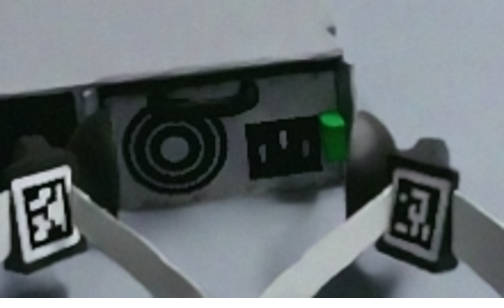

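execute_actions(actions=[{"r1":{"joints":{"arm_m":0.2245,"gripper_m":0.05},"pace":"slow"}}], cameras=[])

execute_actions(actions=[{"r1":{"joints":{"arm_m":0.2265,"gripper_m":0.032,"wrist_yaw_rad":-0.02},"pace":"slow"}}], cameras=[])

execute_actions(actions=[{"r1":{"joints":{"arm_m":0.2295,"gripper_m":0.018,"lift_m":0.687},"pace":"slow"}}], cameras=["r1_wrist_camera"])

zoom_image(camera="r1_wrist_camera", region=[190, 190, 410, 320])

Scene clock: 833.27 s.
r1.base_odometry: x=-0.780 y=+2.765 heading=-0.717 (m, m, rad; r1's odometry frame)
r1.turned_by_wheels: +0.000 (rad since the last result)
r1.turned_by_imu: +0.000 (rad since the last result)
r1.base_tilt: forward=-0.1 right=-0.3 (deg)
r1.lidar_m: 0.36 0.36 1.23 1.19 1.18 1.58 1.61 1.61 2.17 2.97 0.59 0.39
r1.base_status: not commanded
r1.joint_positions: lift_m=+0.688 arm_m=+0.223 wrist_yaw_rad=-0.037 wrist_pitch_rad=+0.223 wrist_roll_rad=+0.120 gripper_m=+0.050
r1.joint_status: all done
r1.motor_effort: lift_m=+17(17) arm_m=+9(9) wrist_yaw_rad=+4(7) wrist_pitch_rad=-8(8) wrist_roll_rad=-2(0) gripper_m=-3(3) wheel_0=+1(1) wheel_1=+0(0) wheel_2=-1(1) (%)
r1.hand_pose: x=+0.6717 y=-0.0977 z=+0.8027 quat_wxyz=(+0.992, +0.062, +0.110, -0.025) (m; r1's base frame)
r1.wrist_depth_mm: - - - - - - - / - - - - - - - / - - - - - 741 683 / - 544 342 351 439 418 397 / 362 274 246 249 301 291 279 / 262 244 224 229 200 223 216 / 208 200 206 - 191 178 181
r2.base_odometry: x=+0.797 y=-1.247 heading=-2.454 (m, m, rad; r2's odometry frame)
r2.turned_by_wheels: +0.000 (rad since the last result)
r2.turned_by_imu: +0.000 (rad since the last result)
r2.base_tilt: forward=+0.1 right=-0.2 (deg)
r2.lidar_m: 0.79 0.84 1.49 2.43 2.55 0.72 0.66 0.69 2.40 2.27 1.46 0.82
r2.base_status: not commanded
r2.joint_positions: lift_m=+1.100 arm_m=+0.002 wrist_yaw_rad=+0.000 wrist_pitch_rad=+1.101 wrist_roll_rad=+0.012 gripper_m=+0.110
r2.joint_status: not commanded
r2.motor_effort: lift_m=+23(23) arm_m=+0(0) wrist_yaw_rad=+1(0) wrist_pitch_rad=-3(2) wrist_roll_rad=-1(2) gripper_m=+0(1) wheel_0=+3(3) wheel_1=+3(3) wheel_2=-2(2) (%)
r2.hand_pose: x=+0.3032 y=-0.0874 z=+1.0208 quat_wxyz=(+0.852, +0.005, +0.523, -0.003) (m; r2's base frame)
r2.wrist_depth_mm: 904 904 904 917 931 931 946 / 1060 1060 1060 1078 1098 1118 1138 / 1308 1308 1308 1336 1366 1366 1397 / 1430 1430 1397 1430 1430 1430 1430 / 1308 1308 1308 1308 1336 1281 1308 / 1229 1205 214 1229 206 1229 1229 / 1138 1118 1138 124 1138 1138 1138
pictures: none
No camera images: the call's "cameras" was empty. Leave "cameras" out to get every camera's image.

Scene clock: 834.37 s.
r1.base_odometry: x=-0.780 y=+2.765 heading=-0.718 (m, m, rad; r1's odometry frame)
r1.turned_by_wheels: +0.000 (rad since the last result)
r1.turned_by_imu: +0.000 (rad since the last result)
r1.base_tilt: forward=-0.1 right=-0.4 (deg)
r1.lidar_m: 0.36 0.38 1.24 1.17 1.22 1.57 1.61 1.68 2.14 2.96 0.57 0.40
r1.base_status: not commanded
r1.joint_positions: lift_m=+0.688 arm_m=+0.225 wrist_yaw_rad=-0.023 wrist_pitch_rad=+0.223 wrist_roll_rad=+0.120 gripper_m=+0.032
r1.joint_status: all done
r1.motor_effort: lift_m=+18(17) arm_m=+8(7) wrist_yaw_rad=+6(15) wrist_pitch_rad=-10(11) wrist_roll_rad=-1(1) gripper_m=-6(8) wheel_0=+0(1) wheel_1=+0(0) wheel_2=-2(2) (%)
r1.hand_pose: x=+0.6751 y=-0.0938 z=+0.8026 quat_wxyz=(+0.992, +0.061, +0.111, -0.018) (m; r1's base frame)
r1.wrist_depth_mm: - - - - - - - / - - - - - - - / - - - - - 715 683 / - 539 336 322 439 413 397 / 362 274 241 246 301 290 277 / 260 246 188 229 195 221 213 / 206 198 204 - 190 177 181
r2.base_odometry: x=+0.797 y=-1.247 heading=-2.454 (m, m, rad; r2's odometry frame)
r2.turned_by_wheels: +0.000 (rad since the last result)
r2.turned_by_imu: +0.000 (rad since the last result)
r2.base_tilt: forward=+0.2 right=-0.2 (deg)
r2.lidar_m: 0.76 0.84 1.47 2.43 2.53 0.72 0.66 0.72 2.37 2.26 1.44 0.83
r2.base_status: not commanded
r2.joint_positions: lift_m=+1.100 arm_m=+0.002 wrist_yaw_rad=+0.000 wrist_pitch_rad=+1.101 wrist_roll_rad=+0.012 gripper_m=+0.110
r2.joint_status: not commanded
r2.motor_effort: lift_m=+23(23) arm_m=-1(1) wrist_yaw_rad=+0(0) wrist_pitch_rad=-3(3) wrist_roll_rad=-3(0) gripper_m=-1(1) wheel_0=+3(3) wheel_1=+3(3) wheel_2=-2(2) (%)
r2.hand_pose: x=+0.3032 y=-0.0874 z=+1.0208 quat_wxyz=(+0.852, +0.005, +0.523, -0.003) (m; r2's base frame)
r2.wrist_depth_mm: 904 891 904 904 931 931 931 / 1060 1078 1078 1060 1098 1118 1118 / 1281 1308 1308 1308 1336 1397 1366 / 1430 1430 1430 1430 1430 1430 1430 / 1308 1308 1308 1308 1308 1336 1336 / 1229 1182 213 1205 206 1205 1229 / 1138 1138 1138 124 1138 1138 1160
pictures: none
No camera images: the call's "cameras" was empty. Leave "cameras" out to get every camera's image.

Scene clock: 835.33 s.
r1.base_odometry: x=-0.780 y=+2.765 heading=-0.718 (m, m, rad; r1's odometry frame)
r1.turned_by_wheels: +0.000 (rad since the last result)
r1.turned_by_imu: +0.000 (rad since the last result)
r1.base_tilt: forward=+0.0 right=-0.4 (deg)
r1.lidar_m: 0.37 0.38 1.22 1.15 1.20 1.59 1.60 1.67 2.14 2.94 0.59 0.39
r1.base_status: not commanded
r1.joint_positions: lift_m=+0.687 arm_m=+0.228 wrist_yaw_rad=-0.022 wrist_pitch_rad=+0.223 wrist_roll_rad=+0.120 gripper_m=+0.018
r1.joint_status: all done
r1.motor_effort: lift_m=+17(17) arm_m=+9(9) wrist_yaw_rad=+4(8) wrist_pitch_rad=-10(11) wrist_roll_rad=+0(1) gripper_m=-16(17) wheel_0=+0(0) wheel_1=+0(1) wheel_2=-2(2) (%)
r1.hand_pose: x=+0.6782 y=-0.0935 z=+0.8016 quat_wxyz=(+0.992, +0.061, +0.111, -0.017) (m; r1's base frame)
r1.wrist_depth_mm: - - - - - - - / - - - - - - - / - - - - - 715 661 / - 530 330 317 439 407 394 / 359 272 237 242 296 287 276 / 259 241 193 227 186 220 213 / 206 197 203 - 190 177 179
r2.base_odometry: x=+0.797 y=-1.247 heading=-2.454 (m, m, rad; r2's odometry frame)
r2.turned_by_wheels: +0.000 (rad since the last result)
r2.turned_by_imu: +0.000 (rad since the last result)
r2.base_tilt: forward=+0.1 right=-0.2 (deg)
r2.lidar_m: 0.78 0.84 1.44 2.43 2.51 0.70 0.64 0.71 2.35 2.29 1.48 0.85
r2.base_status: not commanded
r2.joint_positions: lift_m=+1.100 arm_m=+0.002 wrist_yaw_rad=+0.000 wrist_pitch_rad=+1.101 wrist_roll_rad=+0.012 gripper_m=+0.110
r2.joint_status: not commanded
r2.motor_effort: lift_m=+23(23) arm_m=+0(0) wrist_yaw_rad=+0(1) wrist_pitch_rad=-3(3) wrist_roll_rad=-2(0) gripper_m=-1(1) wheel_0=+3(3) wheel_1=+3(3) wheel_2=-2(2) (%)
r2.hand_pose: x=+0.3032 y=-0.0874 z=+1.0208 quat_wxyz=(+0.852, +0.005, +0.523, -0.003) (m; r2's base frame)
r2.wrist_depth_mm: 891 891 904 904 931 931 960 / 1060 1042 1078 1078 1098 1118 1118 / 1281 1336 1308 1336 1366 1366 1397 / 1464 1430 1430 1430 1464 1430 1397 / 1308 1308 1336 1308 1308 1308 1336 / 1205 1205 214 1205 205 1205 1229 / 1138 1160 1138 124 1138 1160 1138
pictures: r1_wrist_camera
camera_calibration (this result's frames):
r1_wrist_camera: T_world_to_cam=[[-0.0799258, -0.991082, -0.106626, 0.0390587], [-0.256916, 0.123836, -0.958467, 0.999979], [0.963123, -0.0492125, -0.264522, -0.217355], [0, 0, 0, 1]] pos_world=[0.469372, -0.0958192, 0.905116]
Images, in order (width x height): r1_wrist_camera 616x392.

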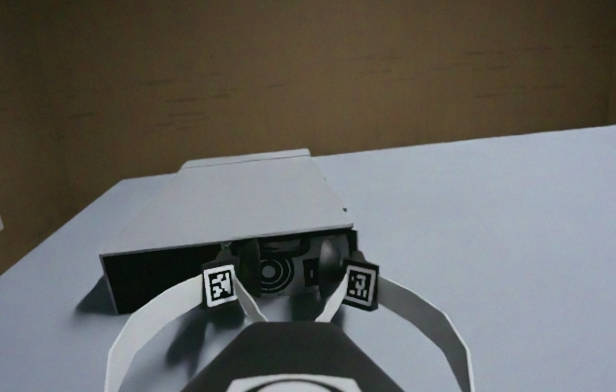

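Region (190, 190, 410, 320) of r1_wrist_camera's 616x392 image, scaled by 2.291; it fills the top 298 rows of this view, and the rest is white.

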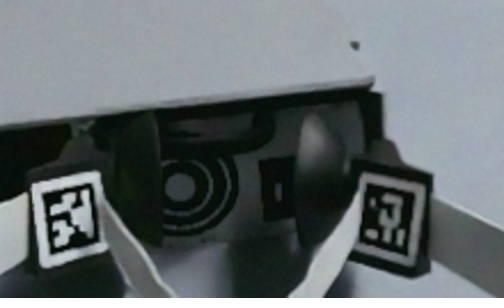

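execute_actions(actions=[{"r1":{"joints":{"arm_m":0.2325,"gripper_m":0.004,"lift_m":0.6855},"pace":"slow"}}], cameras=[])

execute_actions(actions=[{"r1":{"joints":{"arm_m":0.2348,"gripper_m":-0.011},"pace":"slow"}}], cameras=[])

execute_actions(actions=[{"r1":{"joints":{"arm_m":0.2375,"gripper_m":-0.024,"lift_m":0.684},"pace":"slow"}}], cameras=[])

execute_actions(actions=[{"r1":{"joints":{"arm_m":0.2405,"gripper_m":-0.038,"lift_m":0.6825},"pace":"slow"}}], cameras=[])

execute_actions(actions=[{"r1":{"joints":{"arm_m":0.2365},"pace":"slow"}}], cameras=["r1_wrist_camera"])

zoom_image(camera="r1_wrist_camera", region=[190, 190, 410, 320])

Scene clock: 836.67 s.
r1.base_odometry: x=-0.780 y=+2.765 heading=-0.718 (m, m, rad; r1's odometry frame)
r1.turned_by_wheels: +0.000 (rad since the last result)
r1.turned_by_imu: +0.000 (rad since the last result)
r1.base_tilt: forward=+0.0 right=-0.4 (deg)
r1.lidar_m: 0.35 0.39 1.24 1.17 1.18 1.55 1.61 1.67 2.15 2.95 0.57 0.40
r1.base_status: not commanded
r1.joint_positions: lift_m=+0.686 arm_m=+0.231 wrist_yaw_rad=-0.021 wrist_pitch_rad=+0.223 wrist_roll_rad=+0.120 gripper_m=+0.005
r1.joint_status: all done
r1.motor_effort: lift_m=+17(17) arm_m=+8(14) wrist_yaw_rad=+2(9) wrist_pitch_rad=-10(11) wrist_roll_rad=+2(2) gripper_m=-24(25) wheel_0=+0(0) wheel_1=+1(0) wheel_2=-2(2) (%)
r1.hand_pose: x=+0.6814 y=-0.0934 z=+0.8002 quat_wxyz=(+0.992, +0.061, +0.110, -0.017) (m; r1's base frame)
r1.wrist_depth_mm: - - - - - - - / - - - - - - - / - - - - - 723 668 / - 521 329 314 433 407 392 / 353 272 235 239 294 285 274 / 257 228 186 228 186 216 213 / 204 195 201 - 188 174 177
r2.base_odometry: x=+0.797 y=-1.247 heading=-2.454 (m, m, rad; r2's odometry frame)
r2.turned_by_wheels: +0.000 (rad since the last result)
r2.turned_by_imu: +0.000 (rad since the last result)
r2.base_tilt: forward=+0.1 right=-0.2 (deg)
r2.lidar_m: 0.79 0.85 1.45 2.44 2.55 0.70 0.67 0.69 2.37 2.27 1.48 0.84
r2.base_status: not commanded
r2.joint_positions: lift_m=+1.100 arm_m=+0.002 wrist_yaw_rad=+0.000 wrist_pitch_rad=+1.101 wrist_roll_rad=+0.012 gripper_m=+0.110
r2.joint_status: not commanded
r2.motor_effort: lift_m=+23(23) arm_m=+0(0) wrist_yaw_rad=+0(0) wrist_pitch_rad=-3(2) wrist_roll_rad=-1(2) gripper_m=+0(1) wheel_0=+3(3) wheel_1=+3(3) wheel_2=-2(2) (%)
r2.hand_pose: x=+0.3032 y=-0.0874 z=+1.0208 quat_wxyz=(+0.852, +0.005, +0.523, -0.003) (m; r2's base frame)
r2.wrist_depth_mm: 904 891 904 917 931 946 960 / 1042 1060 1060 1078 1118 1098 1118 / 1281 1281 1308 1336 1336 1366 1366 / 1430 1430 1397 1430 1430 1464 1430 / 1336 1308 1336 1308 1308 1308 1308 / 1229 1205 214 1229 205 1229 1229 / 1160 1118 1160 124 1160 1138 1138
pictures: none
No camera images: the call's "cameras" was empty. Leave "cameras" out to get every camera's image.

Scene clock: 837.57 s.
r1.base_odometry: x=-0.780 y=+2.765 heading=-0.717 (m, m, rad; r1's odometry frame)
r1.turned_by_wheels: +0.000 (rad since the last result)
r1.turned_by_imu: +0.000 (rad since the last result)
r1.base_tilt: forward=+0.0 right=-0.4 (deg)
r1.lidar_m: 0.34 0.38 1.23 1.16 1.22 1.58 1.60 1.67 2.12 2.94 0.58 0.39
r1.base_status: not commanded
r1.joint_positions: lift_m=+0.686 arm_m=+0.234 wrist_yaw_rad=-0.019 wrist_pitch_rad=+0.223 wrist_roll_rad=+0.119 gripper_m=-0.010
r1.joint_status: all done
r1.motor_effort: lift_m=+18(18) arm_m=+7(7) wrist_yaw_rad=-3(6) wrist_pitch_rad=-10(11) wrist_roll_rad=+2(0) gripper_m=-27(28) wheel_0=+0(0) wheel_1=+1(0) wheel_2=-1(2) (%)
r1.hand_pose: x=+0.6841 y=-0.0929 z=+0.8000 quat_wxyz=(+0.992, +0.060, +0.111, -0.016) (m; r1's base frame)
r1.wrist_depth_mm: - - - - - - - / - - - - - - - / - - - - - 707 661 / - 525 325 310 433 407 389 / 353 263 231 236 293 285 272 / 255 223 189 226 186 215 211 / 202 195 201 - 187 174 177
r2.base_odometry: x=+0.797 y=-1.247 heading=-2.454 (m, m, rad; r2's odometry frame)
r2.turned_by_wheels: +0.000 (rad since the last result)
r2.turned_by_imu: +0.000 (rad since the last result)
r2.base_tilt: forward=+0.1 right=-0.2 (deg)
r2.lidar_m: 0.77 0.83 1.46 2.43 2.54 0.69 0.66 0.71 2.37 2.27 1.46 0.84
r2.base_status: not commanded
r2.joint_positions: lift_m=+1.100 arm_m=+0.002 wrist_yaw_rad=+0.000 wrist_pitch_rad=+1.101 wrist_roll_rad=+0.012 gripper_m=+0.110
r2.joint_status: not commanded
r2.motor_effort: lift_m=+23(23) arm_m=+0(0) wrist_yaw_rad=+0(0) wrist_pitch_rad=-2(2) wrist_roll_rad=-2(2) gripper_m=-1(2) wheel_0=+3(3) wheel_1=+3(3) wheel_2=-2(2) (%)
r2.hand_pose: x=+0.3032 y=-0.0874 z=+1.0208 quat_wxyz=(+0.852, +0.005, +0.523, -0.003) (m; r2's base frame)
r2.wrist_depth_mm: 891 904 904 917 931 931 931 / 1060 1078 1078 1098 1078 1098 1138 / 1255 1308 1308 1308 1366 1366 1397 / 1430 1464 1430 1430 1430 1430 1430 / 1308 1308 1308 1308 1308 1308 1336 / 1229 1205 214 1229 205 1229 1229 / 1138 1138 1138 124 1138 1138 1160
pictures: none
No camera images: the call's "cameras" was empty. Leave "cameras" out to get every camera's image.

Scene clock: 838.40 s.
r1.base_odometry: x=-0.780 y=+2.765 heading=-0.717 (m, m, rad; r1's odometry frame)
r1.turned_by_wheels: +0.000 (rad since the last result)
r1.turned_by_imu: +0.000 (rad since the last result)
r1.base_tilt: forward=+0.0 right=-0.4 (deg)
r1.lidar_m: 0.36 0.40 1.26 1.16 1.19 1.58 1.58 1.66 2.14 2.93 0.56 0.38
r1.base_status: not commanded
r1.joint_positions: lift_m=+0.684 arm_m=+0.236 wrist_yaw_rad=-0.019 wrist_pitch_rad=+0.223 wrist_roll_rad=+0.119 gripper_m=-0.023
r1.joint_status: all done
r1.motor_effort: lift_m=+18(17) arm_m=+6(7) wrist_yaw_rad=-3(2) wrist_pitch_rad=-10(10) wrist_roll_rad=+1(3) gripper_m=-30(30) wheel_0=+0(0) wheel_1=+0(0) wheel_2=+0(1) (%)
r1.hand_pose: x=+0.6869 y=-0.0928 z=+0.7987 quat_wxyz=(+0.992, +0.060, +0.110, -0.016) (m; r1's base frame)
r1.wrist_depth_mm: - - - - - - - / - - - - - - - / - - - - - 715 654 / - 517 324 307 427 404 387 / 349 259 229 234 291 281 271 / 253 164 198 224 184 206 209 / 200 193 200 - 187 174 176
r2.base_odometry: x=+0.797 y=-1.247 heading=-2.454 (m, m, rad; r2's odometry frame)
r2.turned_by_wheels: +0.000 (rad since the last result)
r2.turned_by_imu: +0.000 (rad since the last result)
r2.base_tilt: forward=+0.1 right=-0.2 (deg)
r2.lidar_m: 0.79 0.82 1.46 2.44 2.53 0.70 0.67 0.69 2.36 2.28 1.51 0.84
r2.base_status: not commanded
r2.joint_positions: lift_m=+1.100 arm_m=+0.002 wrist_yaw_rad=+0.000 wrist_pitch_rad=+1.101 wrist_roll_rad=+0.012 gripper_m=+0.110
r2.joint_status: not commanded
r2.motor_effort: lift_m=+23(23) arm_m=-1(0) wrist_yaw_rad=+0(0) wrist_pitch_rad=-3(3) wrist_roll_rad=-2(2) gripper_m=-1(1) wheel_0=+3(3) wheel_1=+3(3) wheel_2=-2(2) (%)
r2.hand_pose: x=+0.3032 y=-0.0874 z=+1.0208 quat_wxyz=(+0.852, +0.005, +0.523, -0.003) (m; r2's base frame)
r2.wrist_depth_mm: 891 891 904 917 931 917 931 / 1060 1060 1078 1060 1098 1118 1118 / 1255 1281 1308 1336 1336 1366 1366 / 1464 1464 1430 1397 1430 1397 1430 / 1281 1308 1336 1336 1308 1308 1308 / 1205 1229 214 1205 206 1229 1229 / 1138 1138 1160 124 1160 1138 1138
pictures: none
No camera images: the call's "cameras" was empty. Leave "cameras" out to get every camera's image.

Scene clock: 839.27 s.
r1.base_odometry: x=-0.780 y=+2.765 heading=-0.717 (m, m, rad; r1's odometry frame)
r1.turned_by_wheels: +0.000 (rad since the last result)
r1.turned_by_imu: +0.000 (rad since the last result)
r1.base_tilt: forward=-0.1 right=-0.4 (deg)
r1.lidar_m: 0.36 0.35 1.26 1.17 1.21 1.60 1.59 1.65 2.13 2.95 0.59 0.38
r1.base_status: not commanded
r1.joint_positions: lift_m=+0.683 arm_m=+0.239 wrist_yaw_rad=-0.019 wrist_pitch_rad=+0.222 wrist_roll_rad=+0.119 gripper_m=-0.037
r1.joint_status: all done
r1.motor_effort: lift_m=+17(18) arm_m=+6(9) wrist_yaw_rad=-5(6) wrist_pitch_rad=-7(9) wrist_roll_rad=+3(4) gripper_m=-34(34) wheel_0=+0(0) wheel_1=+1(0) wheel_2=+0(0) (%)
r1.hand_pose: x=+0.6900 y=-0.0927 z=+0.7974 quat_wxyz=(+0.992, +0.060, +0.110, -0.016) (m; r1's base frame)
r1.wrist_depth_mm: - - - - - - - / - - - - - - - / - - - - - 699 661 / - 512 320 304 424 407 384 / 347 253 226 230 287 281 270 / 251 166 197 223 180 201 208 / 196 193 198 - 186 174 175
r2.base_odometry: x=+0.797 y=-1.247 heading=-2.454 (m, m, rad; r2's odometry frame)
r2.turned_by_wheels: +0.000 (rad since the last result)
r2.turned_by_imu: +0.000 (rad since the last result)
r2.base_tilt: forward=+0.1 right=-0.2 (deg)
r2.lidar_m: 0.78 0.85 1.49 2.41 2.51 0.69 0.66 0.71 2.37 2.28 1.48 0.83
r2.base_status: not commanded
r2.joint_positions: lift_m=+1.100 arm_m=+0.002 wrist_yaw_rad=+0.000 wrist_pitch_rad=+1.101 wrist_roll_rad=+0.012 gripper_m=+0.110
r2.joint_status: not commanded
r2.motor_effort: lift_m=+23(23) arm_m=-1(0) wrist_yaw_rad=+0(0) wrist_pitch_rad=-2(3) wrist_roll_rad=-1(1) gripper_m=-1(1) wheel_0=+3(3) wheel_1=+3(3) wheel_2=-2(2) (%)
r2.hand_pose: x=+0.3032 y=-0.0874 z=+1.0208 quat_wxyz=(+0.852, +0.005, +0.523, -0.003) (m; r2's base frame)
r2.wrist_depth_mm: 878 904 917 917 917 946 946 / 1060 1060 1078 1078 1078 1118 1138 / 1281 1281 1336 1308 1366 1366 1366 / 1430 1397 1430 1430 1430 1430 1430 / 1336 1308 1336 1336 1336 1336 1308 / 1229 1229 213 1255 205 1229 1229 / 1160 1138 1138 124 1118 1138 1138
pictures: none
No camera images: the call's "cameras" was empty. Leave "cameras" out to get every camera's image.

Scene clock: 839.97 s.
r1.base_odometry: x=-0.780 y=+2.765 heading=-0.717 (m, m, rad; r1's odometry frame)
r1.turned_by_wheels: +0.000 (rad since the last result)
r1.turned_by_imu: +0.000 (rad since the last result)
r1.base_tilt: forward=+0.0 right=-0.3 (deg)
r1.lidar_m: 0.34 0.37 1.24 1.18 1.22 1.59 1.60 1.66 2.12 2.96 0.57 0.40
r1.base_status: not commanded
r1.joint_positions: lift_m=+0.683 arm_m=+0.239 wrist_yaw_rad=-0.018 wrist_pitch_rad=+0.222 wrist_roll_rad=+0.119 gripper_m=-0.037
r1.joint_status: all done
r1.motor_effort: lift_m=+18(17) arm_m=-12(12) wrist_yaw_rad=-7(9) wrist_pitch_rad=-6(7) wrist_roll_rad=+3(2) gripper_m=-33(32) wheel_0=+0(0) wheel_1=+1(1) wheel_2=+1(1) (%)
r1.hand_pose: x=+0.6894 y=-0.0924 z=+0.7974 quat_wxyz=(+0.992, +0.060, +0.110, -0.015) (m; r1's base frame)
r1.wrist_depth_mm: - - - - - - - / - - - - - - - / - - - - - 707 668 / - 517 320 301 430 404 384 / 351 255 229 229 289 281 272 / 252 165 195 225 183 202 208 / 196 193 199 - 185 174 174
r2.base_odometry: x=+0.797 y=-1.247 heading=-2.454 (m, m, rad; r2's odometry frame)
r2.turned_by_wheels: +0.000 (rad since the last result)
r2.turned_by_imu: +0.000 (rad since the last result)
r2.base_tilt: forward=+0.1 right=-0.2 (deg)
r2.lidar_m: 0.78 0.81 1.47 2.44 2.55 0.70 0.65 0.70 2.34 2.29 1.42 0.81
r2.base_status: not commanded
r2.joint_positions: lift_m=+1.100 arm_m=+0.002 wrist_yaw_rad=+0.000 wrist_pitch_rad=+1.101 wrist_roll_rad=+0.012 gripper_m=+0.110
r2.joint_status: not commanded
r2.motor_effort: lift_m=+23(23) arm_m=-1(0) wrist_yaw_rad=+0(0) wrist_pitch_rad=-2(3) wrist_roll_rad=-2(1) gripper_m=+0(1) wheel_0=+3(3) wheel_1=+3(3) wheel_2=-2(2) (%)
r2.hand_pose: x=+0.3032 y=-0.0874 z=+1.0208 quat_wxyz=(+0.852, +0.005, +0.523, -0.003) (m; r2's base frame)
r2.wrist_depth_mm: 891 904 904 917 931 946 946 / 1060 1060 1078 1060 1078 1118 1118 / 1281 1308 1308 1336 1366 1366 1336 / 1430 1430 1430 1430 1430 1430 1430 / 1336 1308 1308 1336 1336 1336 1308 / 1205 1205 214 1255 206 1229 1229 / 1160 1118 1138 124 1160 1118 1160
pictures: r1_wrist_camera
camera_calibration (this result's frames):
r1_wrist_camera: T_world_to_cam=[[-0.075775, -0.991488, -0.105875, 0.0370833], [-0.25618, 0.121974, -0.958903, 0.998413], [0.963655, -0.0455379, -0.263242, -0.230269], [0, 0, 0, 1]] pos_world=[0.480483, -0.0954984, 0.900691]
Images, in order (width x height): r1_wrist_camera 616x392.

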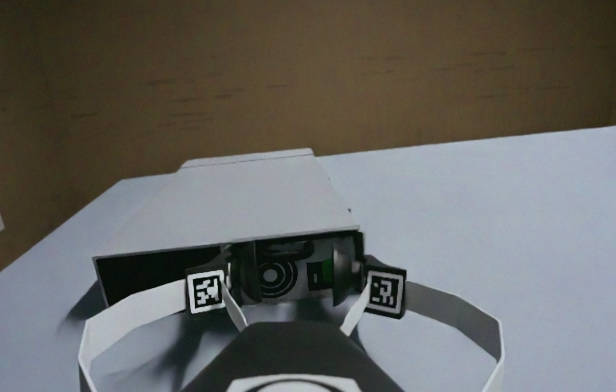

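Region (190, 190, 410, 320) of r1_wrist_camera's 616x392 image, scaled by 2.291; it fills the top 298 rows of this view, and the rest is white.

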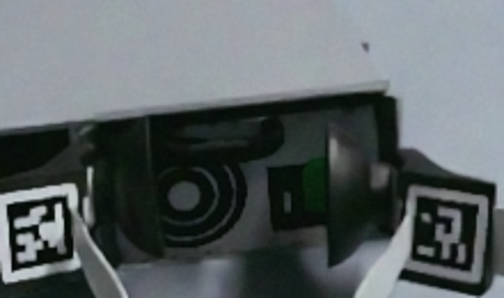

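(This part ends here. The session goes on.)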